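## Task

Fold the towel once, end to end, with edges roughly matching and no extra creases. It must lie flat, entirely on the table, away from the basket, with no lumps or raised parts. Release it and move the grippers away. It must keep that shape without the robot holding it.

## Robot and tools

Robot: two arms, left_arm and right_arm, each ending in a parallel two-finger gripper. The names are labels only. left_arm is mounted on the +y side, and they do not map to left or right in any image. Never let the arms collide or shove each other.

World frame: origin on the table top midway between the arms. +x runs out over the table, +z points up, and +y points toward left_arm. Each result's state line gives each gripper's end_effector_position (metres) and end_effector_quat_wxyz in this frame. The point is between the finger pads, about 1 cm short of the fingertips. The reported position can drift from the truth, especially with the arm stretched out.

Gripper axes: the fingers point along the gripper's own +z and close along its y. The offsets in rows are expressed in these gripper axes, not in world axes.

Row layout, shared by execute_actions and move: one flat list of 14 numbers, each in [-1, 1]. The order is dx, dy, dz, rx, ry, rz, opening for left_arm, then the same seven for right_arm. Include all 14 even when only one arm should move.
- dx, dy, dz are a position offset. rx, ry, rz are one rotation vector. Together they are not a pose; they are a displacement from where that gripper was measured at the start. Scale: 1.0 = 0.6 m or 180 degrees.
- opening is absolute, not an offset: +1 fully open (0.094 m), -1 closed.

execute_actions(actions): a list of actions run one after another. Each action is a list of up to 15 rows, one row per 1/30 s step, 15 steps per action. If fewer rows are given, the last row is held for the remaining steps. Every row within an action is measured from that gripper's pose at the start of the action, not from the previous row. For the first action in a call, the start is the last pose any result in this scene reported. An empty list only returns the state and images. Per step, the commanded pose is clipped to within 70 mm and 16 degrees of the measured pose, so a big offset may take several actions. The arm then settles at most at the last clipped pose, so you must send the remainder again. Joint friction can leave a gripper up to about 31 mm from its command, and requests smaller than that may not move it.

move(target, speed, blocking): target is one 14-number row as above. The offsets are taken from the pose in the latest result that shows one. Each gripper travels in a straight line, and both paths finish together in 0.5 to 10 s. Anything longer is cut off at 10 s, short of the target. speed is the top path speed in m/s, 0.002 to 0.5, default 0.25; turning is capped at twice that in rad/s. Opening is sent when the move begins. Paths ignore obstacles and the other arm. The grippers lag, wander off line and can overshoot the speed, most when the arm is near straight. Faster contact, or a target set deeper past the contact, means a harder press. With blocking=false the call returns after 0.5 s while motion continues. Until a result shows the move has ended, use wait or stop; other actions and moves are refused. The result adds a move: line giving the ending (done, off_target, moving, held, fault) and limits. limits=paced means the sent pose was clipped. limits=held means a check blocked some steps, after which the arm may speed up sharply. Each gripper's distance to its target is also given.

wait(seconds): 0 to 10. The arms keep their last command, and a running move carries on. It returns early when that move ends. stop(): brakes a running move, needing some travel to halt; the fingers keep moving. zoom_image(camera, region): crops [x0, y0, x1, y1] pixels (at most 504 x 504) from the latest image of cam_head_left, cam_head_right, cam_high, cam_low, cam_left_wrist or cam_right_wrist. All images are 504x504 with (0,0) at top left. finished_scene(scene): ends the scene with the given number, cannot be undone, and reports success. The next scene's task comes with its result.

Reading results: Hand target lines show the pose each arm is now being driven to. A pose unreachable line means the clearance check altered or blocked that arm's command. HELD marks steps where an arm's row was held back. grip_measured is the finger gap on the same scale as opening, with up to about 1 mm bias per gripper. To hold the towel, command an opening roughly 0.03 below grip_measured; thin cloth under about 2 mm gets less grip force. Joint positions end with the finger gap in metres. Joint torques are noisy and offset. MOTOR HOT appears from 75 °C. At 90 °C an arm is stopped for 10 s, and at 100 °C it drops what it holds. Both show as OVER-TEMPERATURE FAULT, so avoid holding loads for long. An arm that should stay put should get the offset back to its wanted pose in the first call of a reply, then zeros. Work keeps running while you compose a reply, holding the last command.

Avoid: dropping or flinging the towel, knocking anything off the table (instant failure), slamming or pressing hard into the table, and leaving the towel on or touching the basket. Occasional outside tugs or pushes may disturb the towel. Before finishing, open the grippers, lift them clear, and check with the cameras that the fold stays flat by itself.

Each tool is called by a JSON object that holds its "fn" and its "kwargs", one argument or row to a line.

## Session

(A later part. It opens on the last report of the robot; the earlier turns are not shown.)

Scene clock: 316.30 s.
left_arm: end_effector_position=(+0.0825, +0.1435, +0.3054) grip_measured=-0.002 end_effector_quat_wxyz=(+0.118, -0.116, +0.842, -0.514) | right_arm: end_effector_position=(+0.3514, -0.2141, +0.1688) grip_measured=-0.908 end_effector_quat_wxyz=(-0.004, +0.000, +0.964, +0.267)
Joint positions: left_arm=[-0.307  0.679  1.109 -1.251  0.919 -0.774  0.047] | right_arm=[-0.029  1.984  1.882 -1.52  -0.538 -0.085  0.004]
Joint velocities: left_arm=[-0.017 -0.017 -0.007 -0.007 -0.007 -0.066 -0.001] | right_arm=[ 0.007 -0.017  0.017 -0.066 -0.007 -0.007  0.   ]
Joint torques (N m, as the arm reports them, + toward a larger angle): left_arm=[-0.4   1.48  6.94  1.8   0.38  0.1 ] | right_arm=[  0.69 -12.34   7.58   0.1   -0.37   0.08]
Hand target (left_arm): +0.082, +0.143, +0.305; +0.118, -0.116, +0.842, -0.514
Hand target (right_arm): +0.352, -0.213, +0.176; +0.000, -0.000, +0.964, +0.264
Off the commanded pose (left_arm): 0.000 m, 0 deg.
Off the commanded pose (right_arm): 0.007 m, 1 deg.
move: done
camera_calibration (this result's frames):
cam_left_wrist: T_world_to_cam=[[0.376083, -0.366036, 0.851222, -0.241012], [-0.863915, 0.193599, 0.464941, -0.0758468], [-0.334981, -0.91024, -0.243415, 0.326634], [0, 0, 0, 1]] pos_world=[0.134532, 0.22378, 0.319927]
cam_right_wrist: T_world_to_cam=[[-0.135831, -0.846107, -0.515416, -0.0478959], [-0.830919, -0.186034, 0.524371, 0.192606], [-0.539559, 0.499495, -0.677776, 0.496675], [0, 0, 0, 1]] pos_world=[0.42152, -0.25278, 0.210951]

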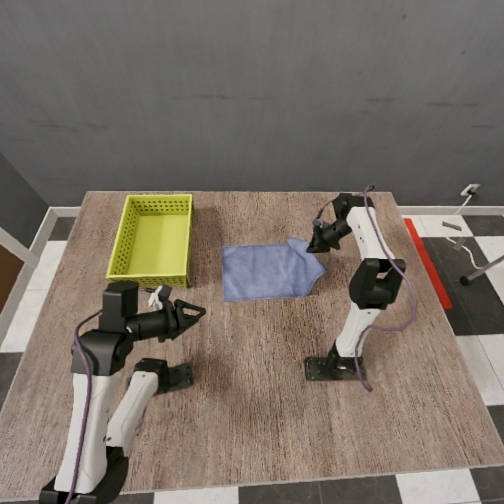

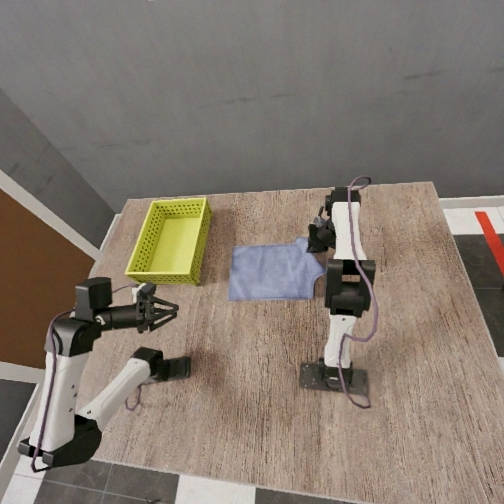

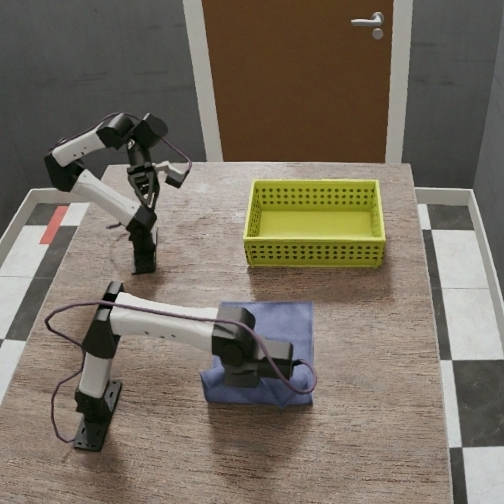

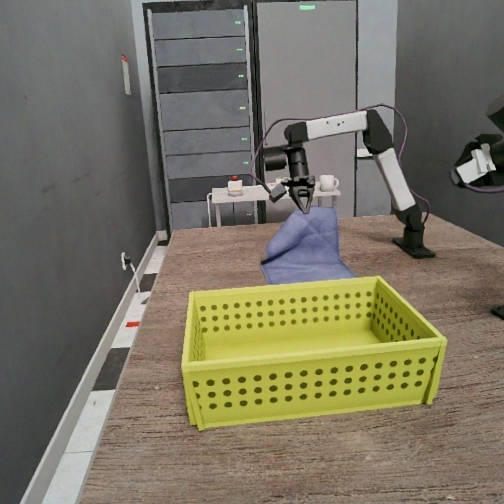

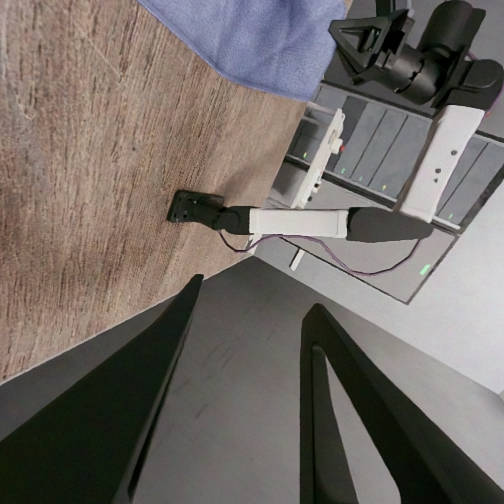

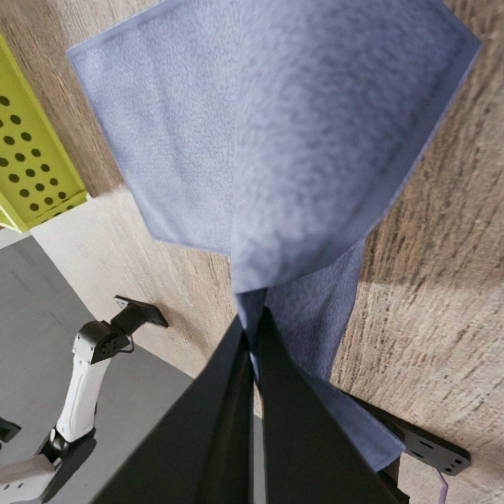

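{"fn": "move", "kwargs": {
  "target": [0,0,0,0,0,0,0, 0.018,0.216,0.207,0.167,0,0,-1],
  "speed": 0.1
}}

{"fn": "move", "kwargs": {
  "target": [0,0,0,0,0,0,0, 0.005,0.15,0.13,0.03,0,0,-1],
  "speed": 0.07
}}

{"fn": "zoom_image", "kwargs": {
  "camera": "cam_high",
  "region": [130,200,390,440]
}}

Scene clock: 321.53 s.
left_arm: end_effector_position=(+0.0825, +0.1435, +0.3054) grip_measured=-0.002 end_effector_quat_wxyz=(+0.118, -0.116, +0.842, -0.514) | right_arm: end_effector_position=(+0.3379, -0.0403, +0.1275) grip_measured=-0.908 end_effector_quat_wxyz=(-0.007, -0.002, +1.000, +0.016)
Joint positions: left_arm=[-0.307  0.679  1.109 -1.251  0.919 -0.774  0.047] | right_arm=[ 0.613  2.212  2.165 -1.517 -0.034  0.566  0.004]
Joint velocities: left_arm=[-0.017 -0.002  0.002 -0.007  0.007 -0.007 -0.001] | right_arm=[-0.007 -0.002  0.002  0.007  0.081 -0.066  0.   ]
Joint torques (N m, as the arm reports them, + toward a larger angle): left_arm=[-0.4   1.47  6.92  1.8   0.38  0.1 ] | right_arm=[  0.65 -12.85   7.63   0.2   -0.06   0.04]
Hand target (left_arm): +0.082, +0.143, +0.305; +0.118, -0.116, +0.842, -0.514
Hand target (right_arm): +0.339, -0.039, +0.128; -0.006, -0.001, +1.000, +0.012
Off the commanded pose (left_arm): 0.000 m, 0 deg.
Off the commanded pose (right_arm): 0.003 m, 1 deg.
move: done
camera_calibration (this result's frames):
cam_left_wrist: T_world_to_cam=[[0.376083, -0.366036, 0.851222, -0.241012], [-0.863915, 0.193599, 0.464941, -0.0758468], [-0.334981, -0.91024, -0.243415, 0.326634], [0, 0, 0, 1]] pos_world=[0.134532, 0.22378, 0.319927]
cam_right_wrist: T_world_to_cam=[[-0.12889, -0.990938, -0.0378161, 0.00691142], [-0.828442, 0.086638, 0.553333, 0.241844], [-0.545042, 0.102647, -0.832102, 0.380206], [0, 0, 0, 1]] pos_world=[0.408473, -0.0531313, 0.182811]

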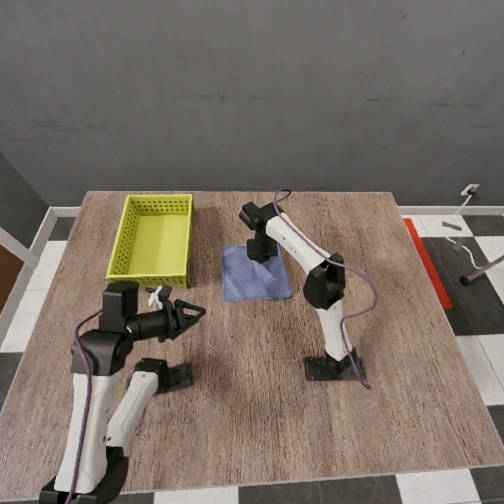

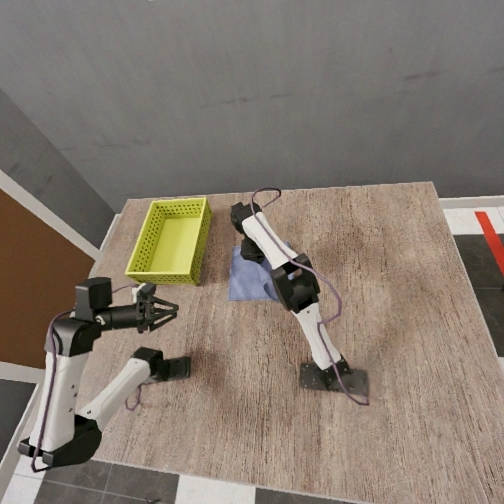

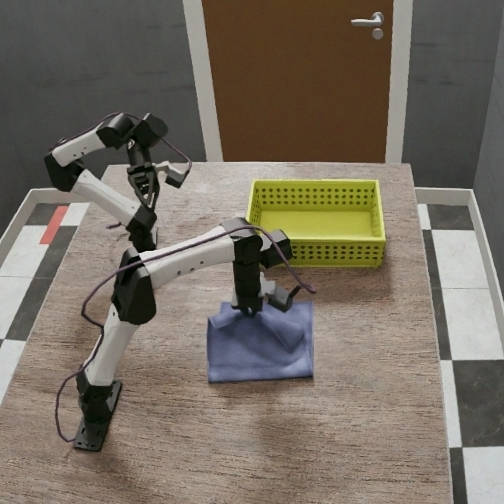

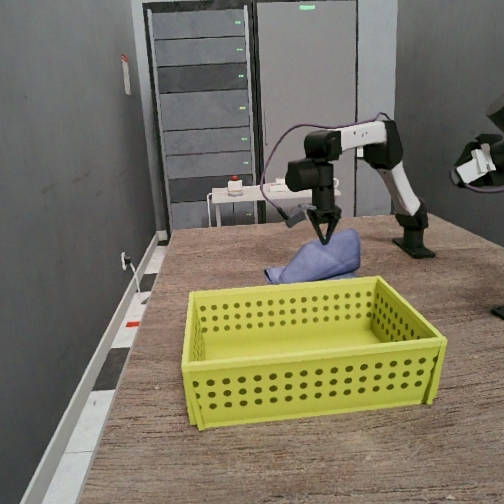

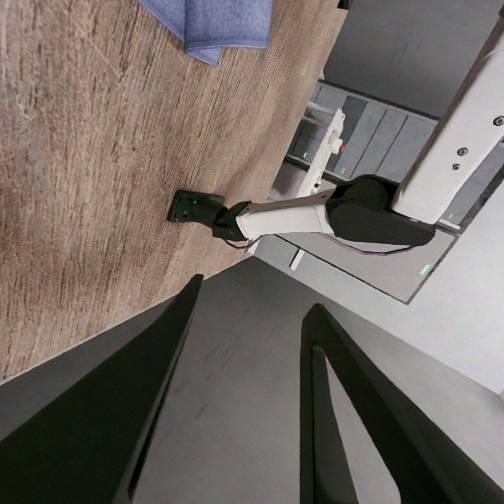

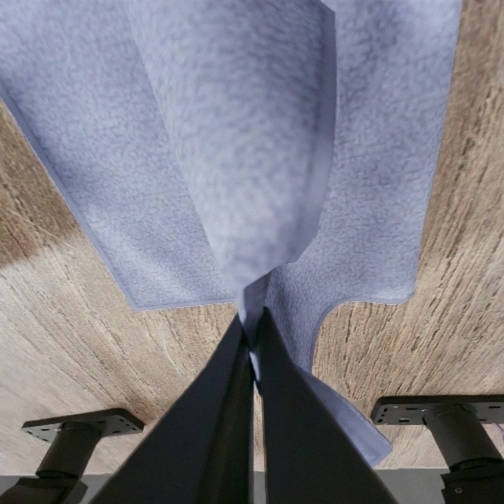

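Scene clock: 323.57 s.
left_arm: end_effector_position=(+0.0825, +0.1435, +0.3054) grip_measured=-0.002 end_effector_quat_wxyz=(+0.118, -0.116, +0.842, -0.514) | right_arm: end_effector_position=(+0.3348, +0.0497, +0.0505) grip_measured=-0.908 end_effector_quat_wxyz=(-0.008, -0.003, +1.000, -0.025)
Joint positions: left_arm=[-0.307  0.679  1.109 -1.251  0.919 -0.774  0.047] | right_arm=[ 0.797  2.574  2.495 -1.538  0.026  0.749  0.004]
Joint velocities: left_arm=[ 0.012 -0.017  0.007 -0.081 -0.037  0.007  0.   ] | right_arm=[ 0.012 -0.007  0.066 -0.066 -0.037 -0.007  0.001]
Joint torques (N m, as the arm reports them, + toward a larger angle): left_arm=[-0.41  1.48  6.92  1.8   0.37  0.1 ] | right_arm=[  0.77 -15.68   7.56   0.1   -0.05   0.1 ]
Hand target (left_arm): +0.082, +0.143, +0.305; +0.118, -0.116, +0.842, -0.514
Hand target (right_arm): +0.333, +0.052, +0.052; -0.007, -0.002, +1.000, -0.030
Off the commanded pose (left_arm): 0.000 m, 0 deg.
Off the commanded pose (right_arm): 0.003 m, 1 deg.
move: done
camera_calibration (this result's frames):
cam_left_wrist: T_world_to_cam=[[0.376083, -0.366036, 0.851222, -0.241012], [-0.863915, 0.193599, 0.464941, -0.0758468], [-0.334981, -0.91024, -0.243415, 0.326634], [0, 0, 0, 1]] pos_world=[0.134532, 0.22378, 0.319927]
cam_right_wrist: T_world_to_cam=[[-0.126294, -0.990998, 0.044423, 0.0877491], [-0.827671, 0.129953, 0.545961, 0.272004], [-0.546819, 0.0321837, -0.836632, 0.30944], [0, 0, 0, 1]] pos_world=[0.40542, 0.0416526, 0.106486]

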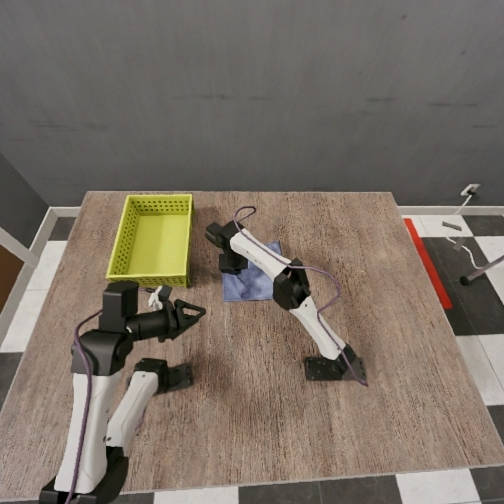

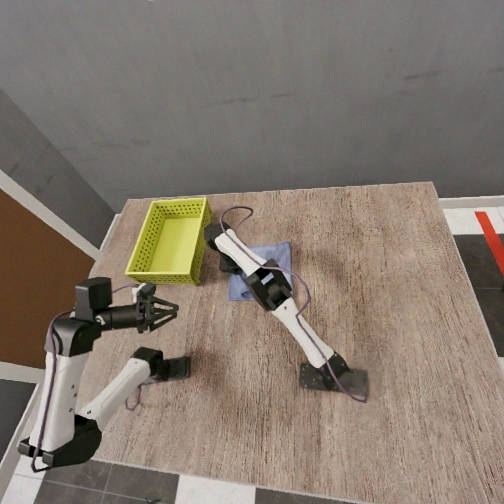

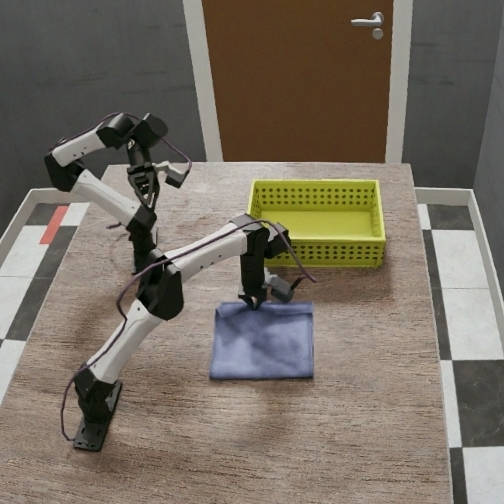

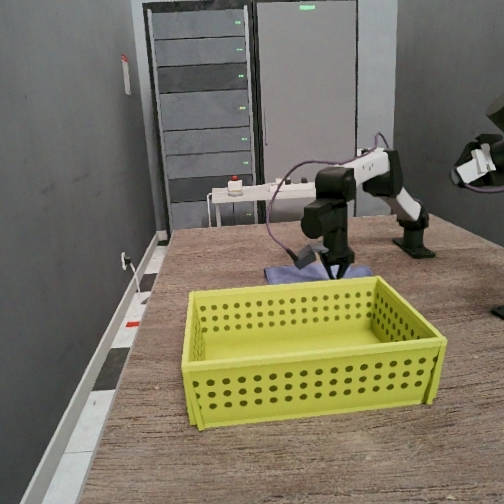

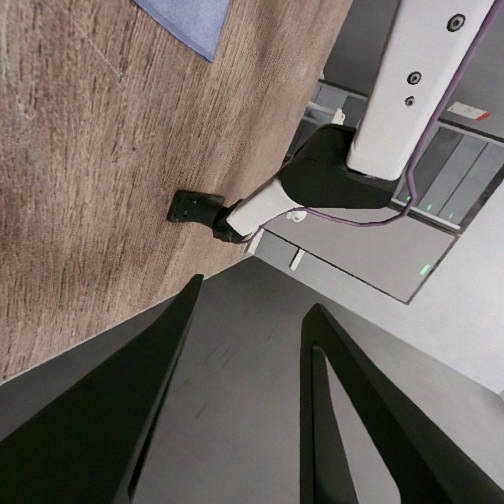

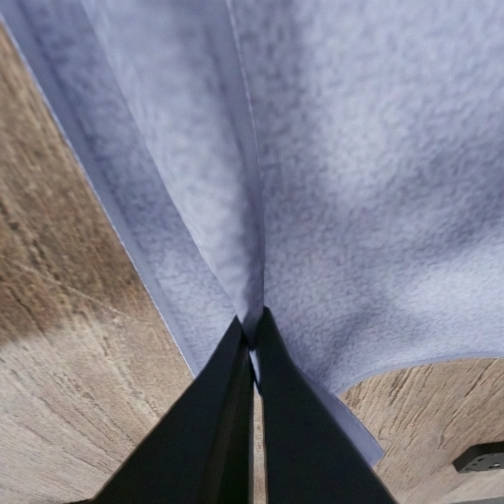

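Region (130, 200, 390, 440) of cam_high's 504x504 image, scaled by 1.938, with more detail than that image has; it fills the top 465 rows of this view, and the rest is white.

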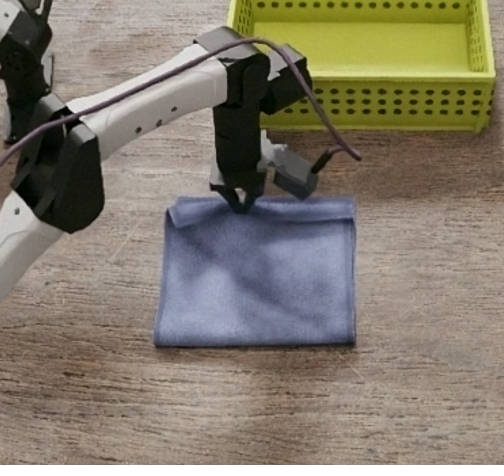

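{"fn": "move", "kwargs": {
  "target": [0,0,0,0,0,0,0, 0,0,0,0,0,0,-0.5]
}}

{"fn": "move", "kwargs": {
  "target": [0,0,0,0,0,0,0, 0,0.03,-0.06,0,0,0,-0.5],
  "speed": 0.05
}}

{"fn": "move", "kwargs": {
  "target": [0,0,0,0,0,0,0, 0,0,-0.2,0,0,0,-0.5],
  "speed": 0.15
}}

{"fn": "move", "kwargs": {
  "target": [0,0,0,0,0,0,0, 0.15,-0.55,-0.1,0,0,0,0]
}}

{"fn": "zoom_image", "kwargs": {
  "camera": "cam_high",
  "region": [130,200,390,440]
}}

{"fn": "zoom_image", "kwargs": {
  "camera": "cam_head_left",
  "region": [180,210,340,330]
}}

Scene clock: 328.23 s.
left_arm: end_effector_position=(+0.0825, +0.1435, +0.3054) grip_measured=-0.002 end_effector_quat_wxyz=(+0.118, -0.116, +0.842, -0.514) | right_arm: end_effector_position=(+0.3345, +0.0490, +0.0514) grip_measured=-0.502 end_effector_quat_wxyz=(-0.008, -0.002, +1.000, -0.027)
Joint positions: left_arm=[-0.307  0.679  1.109 -1.251  0.919 -0.774  0.047] | right_arm=[ 0.797  2.574  2.498 -1.544  0.028  0.751  0.023]
Joint velocities: left_arm=[ 0.007 -0.007 -0.012 -0.007  0.051 -0.022 -0.   ] | right_arm=[-0.037 -0.002 -0.002 -0.037 -0.007 -0.022  0.   ]
Joint torques (N m, as the arm reports them, + toward a larger angle): left_arm=[-0.41  1.49  6.93  1.8   0.37  0.09] | right_arm=[  0.19 -16.93   5.54   0.26  -0.1    0.01]
Hand target (left_arm): +0.082, +0.143, +0.305; +0.118, -0.116, +0.842, -0.514
Hand target (right_arm): +0.335, +0.050, +0.050; -0.008, -0.003, +1.000, -0.025
Off the commanded pose (left_arm): 0.000 m, 0 deg.
Off the commanded pose (right_arm): 0.001 m, 0 deg.
move: done
camera_calibration (this result's frames):
cam_left_wrist: T_world_to_cam=[[0.376083, -0.366036, 0.851222, -0.241012], [-0.863915, 0.193599, 0.464941, -0.0758468], [-0.334981, -0.91024, -0.243415, 0.326634], [0, 0, 0, 1]] pos_world=[0.134532, 0.22378, 0.319927]
cam_right_wrist: T_world_to_cam=[[-0.128458, -0.990581, 0.0474179, 0.0875096], [-0.827249, 0.133403, 0.545768, 0.271074], [-0.546953, 0.030882, -0.836593, 0.310158], [0, 0, 0, 1]] pos_world=[0.405129, 0.040945, 0.107383]

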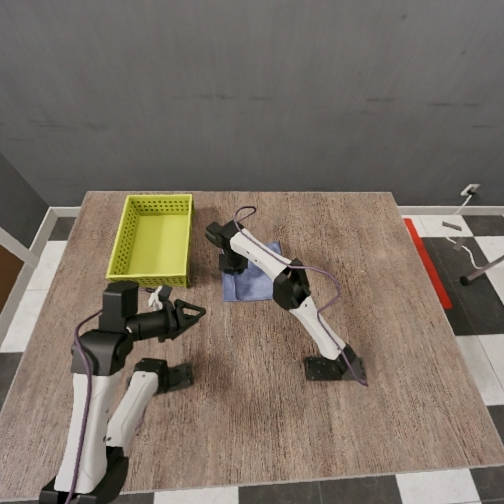

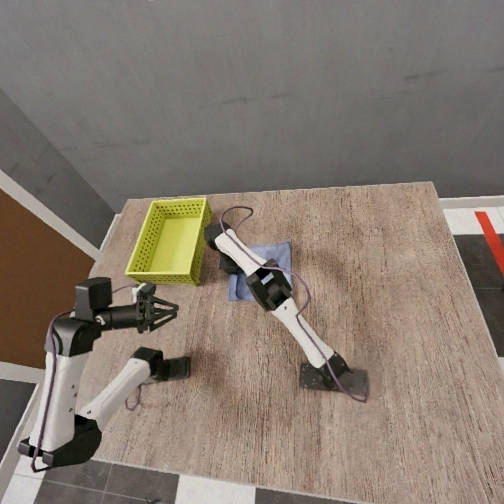

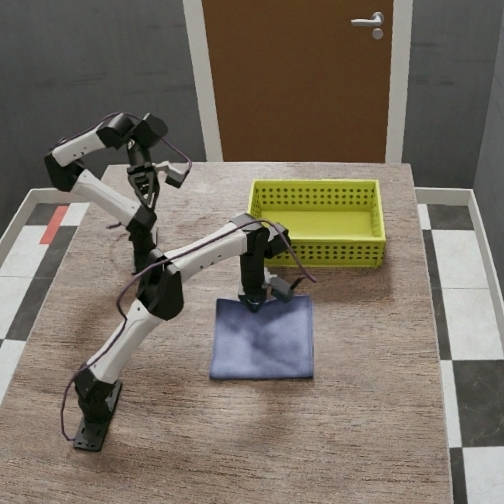

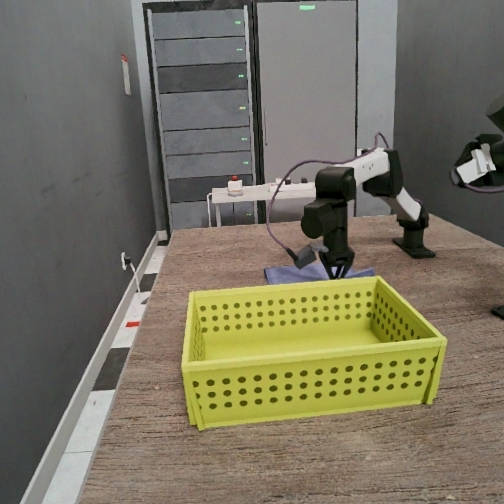

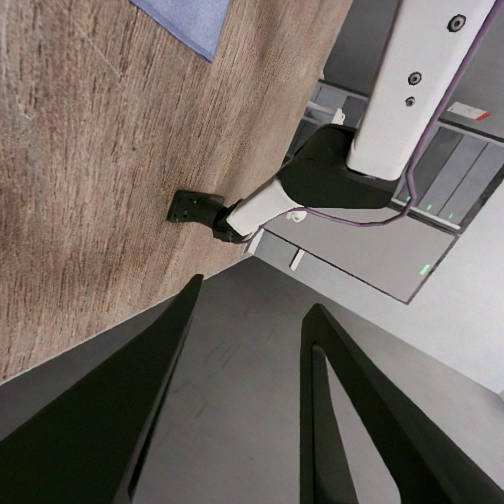

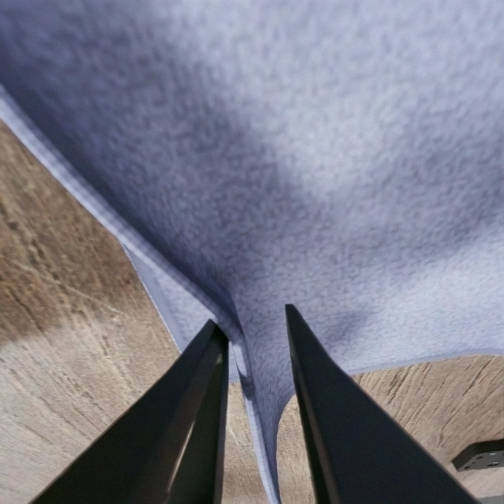

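Scene clock: 329.30 s.
left_arm: end_effector_position=(+0.0825, +0.1435, +0.3054) grip_measured=-0.002 end_effector_quat_wxyz=(+0.118, -0.116, +0.842, -0.514) | right_arm: end_effector_position=(+0.3363, +0.0630, +0.0684) grip_measured=-0.502 end_effector_quat_wxyz=(+0.013, -0.002, +1.000, -0.007)
Joint positions: left_arm=[-0.307  0.679  1.109 -1.251  0.919 -0.774  0.047] | right_arm=[ 0.815  2.576  2.573 -1.558  0.028  0.768  0.023]
Joint velocities: left_arm=[ 0.002 -0.002 -0.002 -0.022 -0.007 -0.007 -0.001] | right_arm=[ 0.002  0.002  0.007 -0.037 -0.007  0.095 -0.   ]
Joint torques (N m, as the arm reports them, + toward a larger angle): left_arm=[-0.41  1.49  6.92  1.8   0.38  0.1 ] | right_arm=[  1.02 -19.26   7.52   0.22  -0.08   0.09]
Hand target (left_arm): +0.082, +0.143, +0.305; +0.118, -0.116, +0.842, -0.514
Hand target (right_arm): +0.334, +0.068, +0.086; +0.026, -0.003, +1.000, +0.006
Off the commanded pose (left_arm): 0.000 m, 0 deg.
Off the commanded pose (right_arm): 0.019 m, 3 deg.
joint sent to its limit (right arm) — the command would take joint 4 (wrist pitch) past its lower limit, so that joint was sent only as far as its limit.
move: off_target (right_arm)
camera_calibration (this result's frames):
cam_left_wrist: T_world_to_cam=[[0.376083, -0.366036, 0.851222, -0.241012], [-0.863915, 0.193599, 0.464941, -0.0758468], [-0.334981, -0.91024, -0.243415, 0.326634], [0, 0, 0, 1]] pos_world=[0.134532, 0.22378, 0.319927]
cam_right_wrist: T_world_to_cam=[[-0.127995, -0.991773, 0.00212318, 0.103867], [-0.849956, 0.110795, 0.515072, 0.272576], [-0.511069, 0.0641219, -0.857144, 0.312218], [0, 0, 0, 1]] pos_world=[0.404537, 0.0527921, 0.127]

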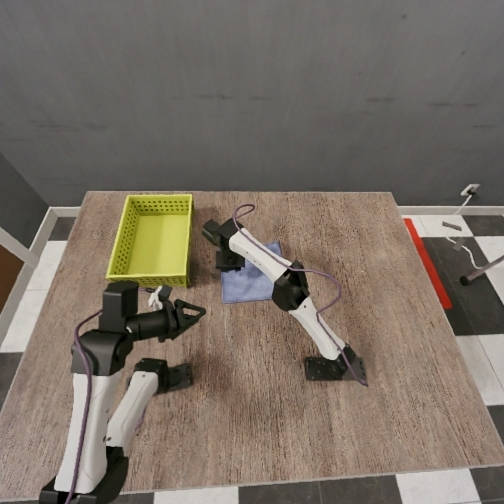

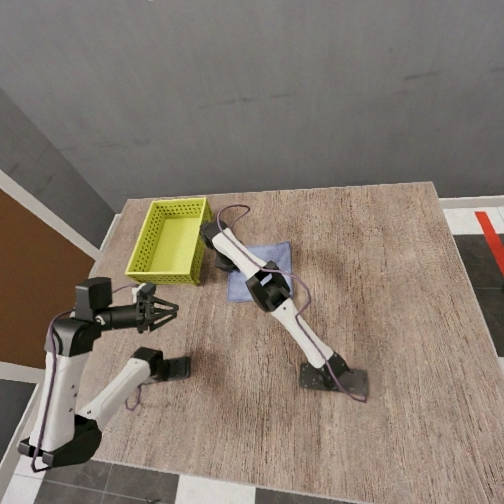

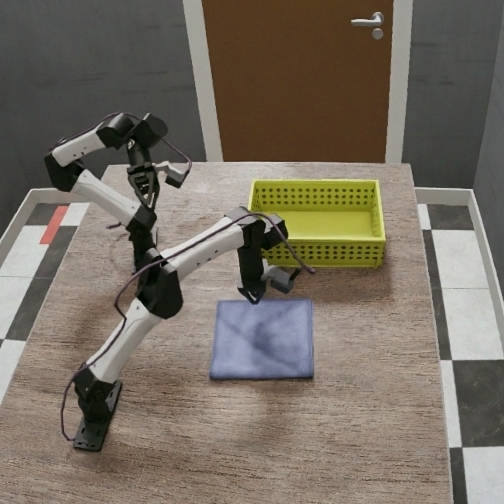

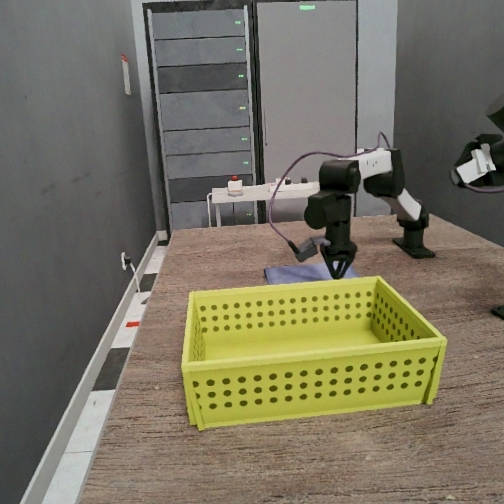

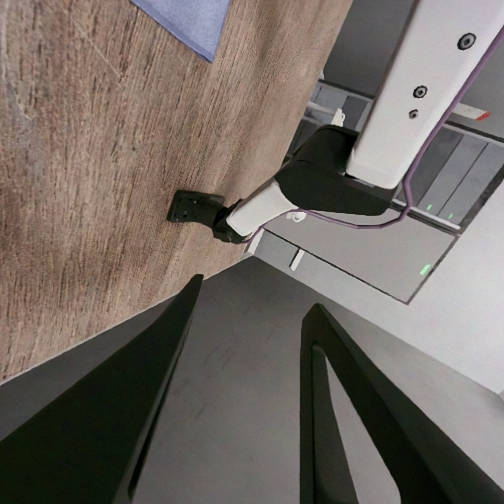

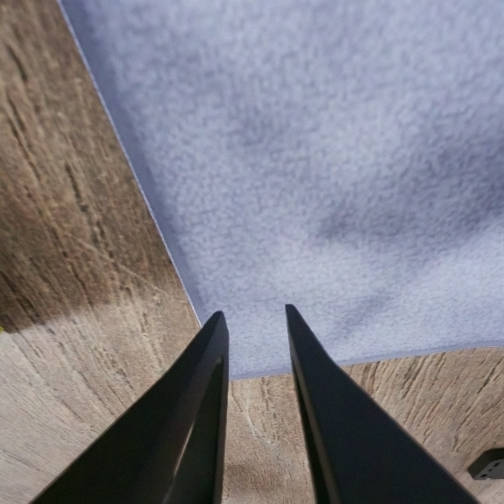

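Scene clock: 330.50 s.
left_arm: end_effector_position=(+0.0825, +0.1435, +0.3054) grip_measured=-0.002 end_effector_quat_wxyz=(+0.118, -0.116, +0.842, -0.514) | right_arm: end_effector_position=(+0.3357, +0.0624, +0.1733) grip_measured=-0.502 end_effector_quat_wxyz=(+0.093, -0.001, +0.993, +0.071)
Joint positions: left_arm=[-0.307  0.679  1.109 -1.251  0.919 -0.774  0.047] | right_arm=[ 0.815  2.359  2.582 -1.561  0.028  0.768  0.023]
Joint velocities: left_arm=[-0.042  0.007 -0.017  0.066  0.051 -0.022  0.002] | right_arm=[-0.027  0.007 -0.002  0.037 -0.007 -0.037  0.   ]
Joint torques (N m, as the arm reports them, + toward a larger angle): left_arm=[-0.41  1.47  6.91  1.8   0.38  0.1 ] | right_arm=[  0.87 -17.22   7.28   0.67  -0.07   0.01]
Hand target (left_arm): +0.082, +0.143, +0.305; +0.118, -0.116, +0.842, -0.514
Hand target (right_arm): +0.332, +0.065, +0.188; +0.105, -0.005, +0.991, +0.082
Off the commanded pose (left_arm): 0.000 m, 0 deg.
Off the commanded pose (right_arm): 0.015 m, 13 deg.
joint sent to its limit (right arm) — the command would take joint 4 (wrist pitch) past its lower limit, so that joint was sent only as far as its limit.
move: off_target (right_arm)
camera_calibration (this result's frames):
cam_left_wrist: T_world_to_cam=[[0.376083, -0.366036, 0.851222, -0.241012], [-0.863915, 0.193599, 0.464941, -0.0758468], [-0.334981, -0.91024, -0.243415, 0.326634], [0, 0, 0, 1]] pos_world=[0.134532, 0.22378, 0.319927]
cam_right_wrist: T_world_to_cam=[[-0.114364, -0.978482, -0.17174, 0.127711], [-0.922246, 0.0403059, 0.384498, 0.269392], [-0.369302, 0.202359, -0.90701, 0.35429], [0, 0, 0, 1]] pos_world=[0.393891, 0.0424108, 0.239698]

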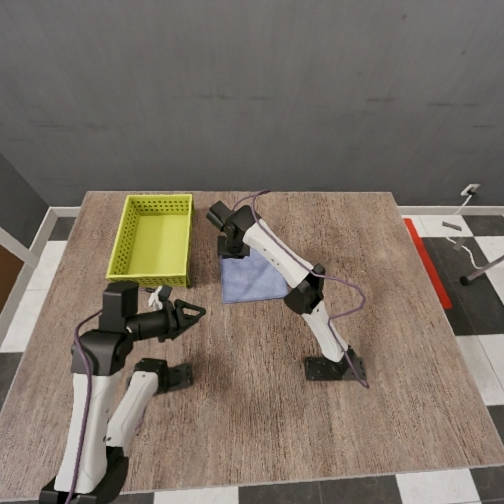

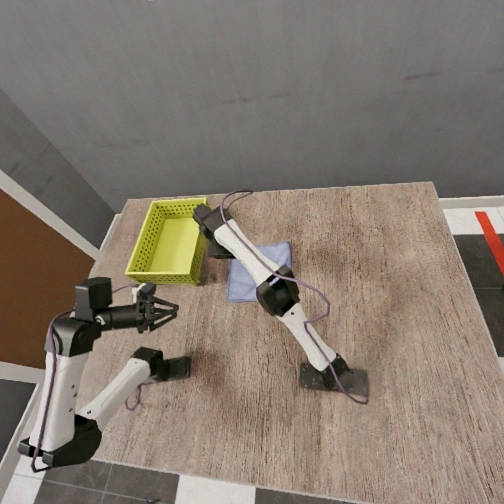

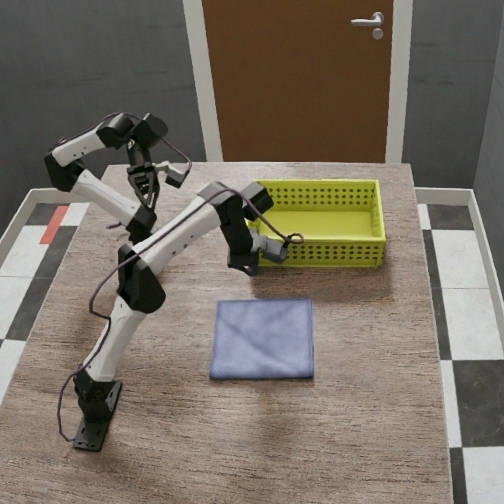

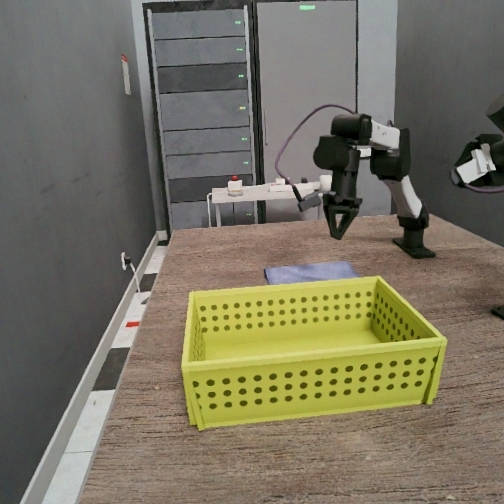

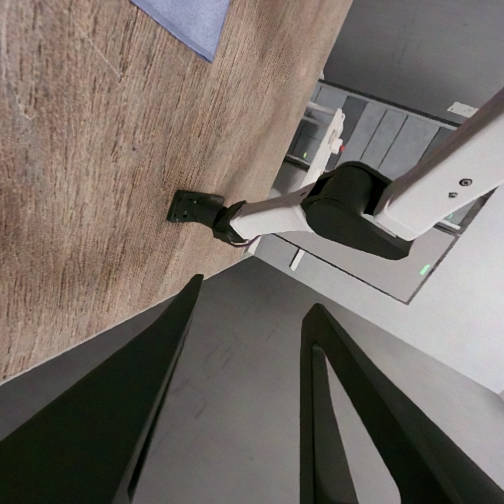

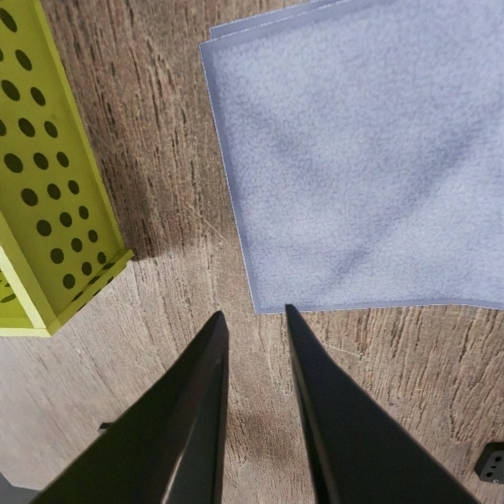

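Scene clock: 332.60 s.
left_arm: end_effector_position=(+0.0825, +0.1435, +0.3054) grip_measured=-0.002 end_effector_quat_wxyz=(+0.118, -0.116, +0.842, -0.514) | right_arm: end_effector_position=(+0.2505, -0.2707, +0.1735) grip_measured=-0.002 end_effector_quat_wxyz=(+0.102, -0.002, +0.993, +0.063)
Joint positions: left_arm=[-0.307  0.679  1.109 -1.251  0.919 -0.774  0.047] | right_arm=[-0.027  1.383  1.303 -1.293 -0.14  -0.06   0.047]
Joint velocities: left_arm=[-0.012  0.007  0.012 -0.051 -0.022 -0.007 -0.   ] | right_arm=[-0.017 -0.012  0.012 -0.007  0.037 -0.066  0.   ]
Joint torques (N m, as the arm reports them, + toward a larger angle): left_arm=[-0.42  1.47  6.92  1.8   0.38  0.1 ] | right_arm=[-0.63 -7.92  4.84  0.63 -0.29 -0.06]
Hand target (left_arm): +0.082, +0.143, +0.305; +0.118, -0.116, +0.842, -0.514
Hand target (right_arm): +0.243, -0.272, +0.172; +0.097, -0.001, +0.993, +0.067
Off the commanded pose (left_arm): 0.000 m, 0 deg.
Off the commanded pose (right_arm): 0.011 m, 1 deg.
move: off_target (right_arm)
camera_calibration (this result's frames):
cam_left_wrist: T_world_to_cam=[[0.376083, -0.366036, 0.851222, -0.241012], [-0.863915, 0.193599, 0.464941, -0.0758468], [-0.334981, -0.91024, -0.243415, 0.326634], [0, 0, 0, 1]] pos_world=[0.134532, 0.22378, 0.319927]
cam_right_wrist: T_world_to_cam=[[-0.112115, -0.980943, -0.158686, -0.211402], [-0.929136, 0.0468642, 0.366755, 0.210724], [-0.352329, 0.188559, -0.916684, 0.38407], [0, 0, 0, 1]] pos_world=[0.307409, -0.289669, 0.24124]

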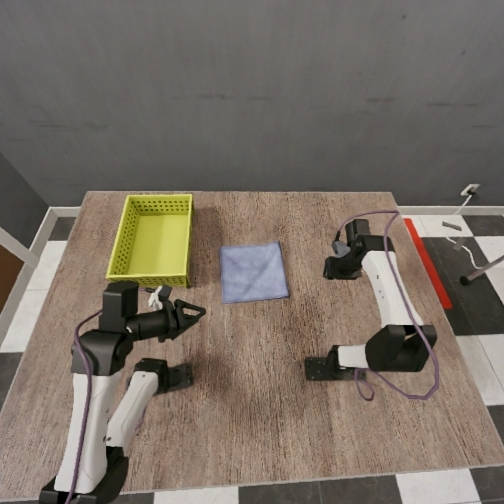

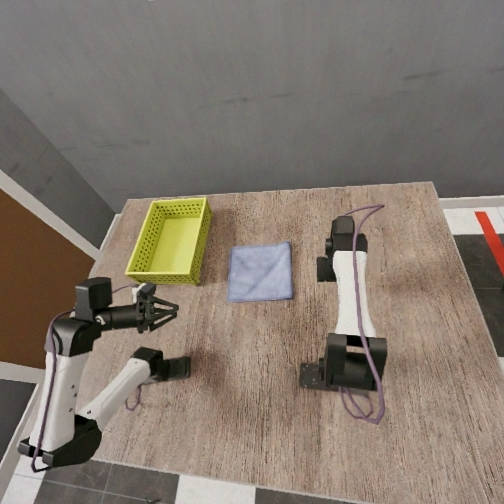

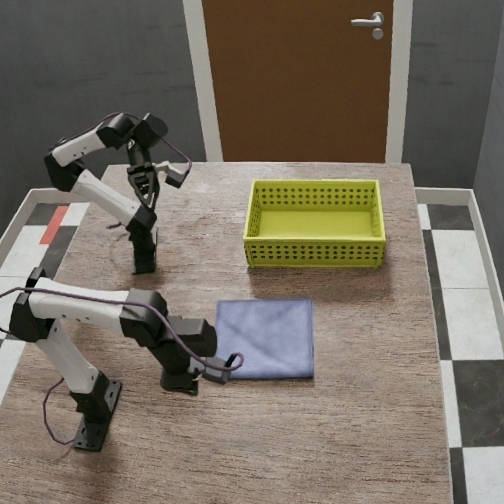

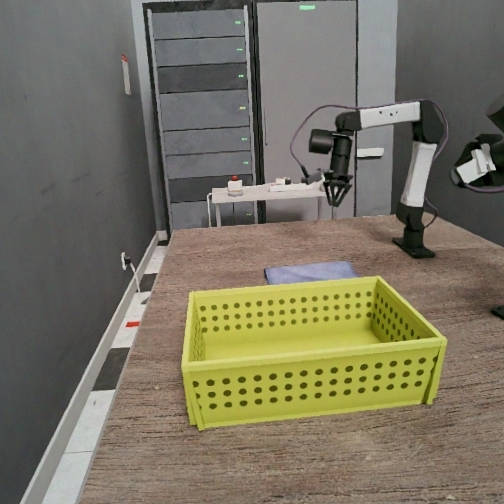

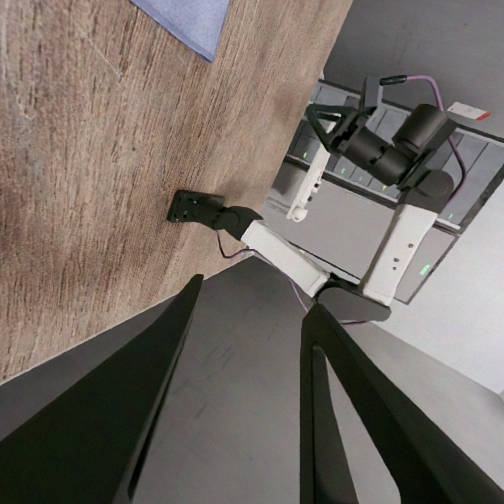

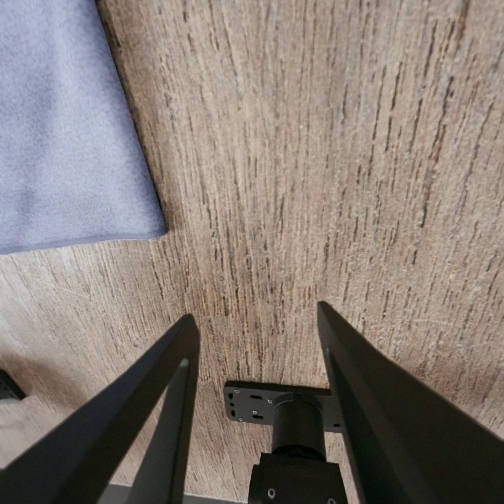

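Region (130, 200, 390, 440) of cam_high's 504x504 image, scaled by 1.938, with more detail than that image has; it fills the top 465 rows of this view, and the rest is white.

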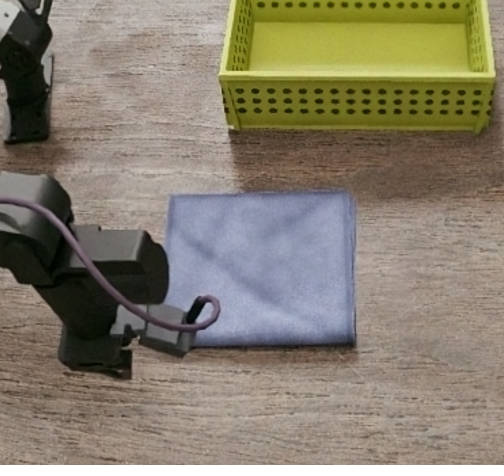

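Region (180, 210, 340, 330) of cam_head_left's 504x504 image, scaled by 3.150, with more detail than that image has; it fills the top 378 rows of this view, and the rest is white.

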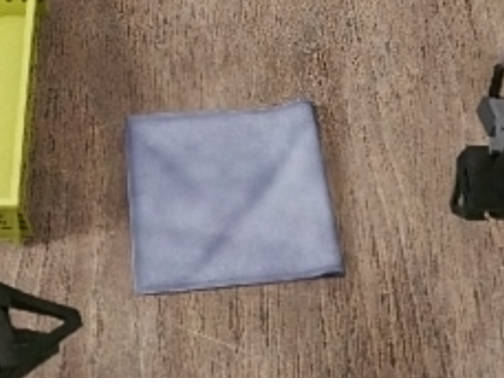

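Folded neatly.

{"fn": "finished_scene", "kwargs": {
  "scene": 1
}}

The scene is finished: the task was done.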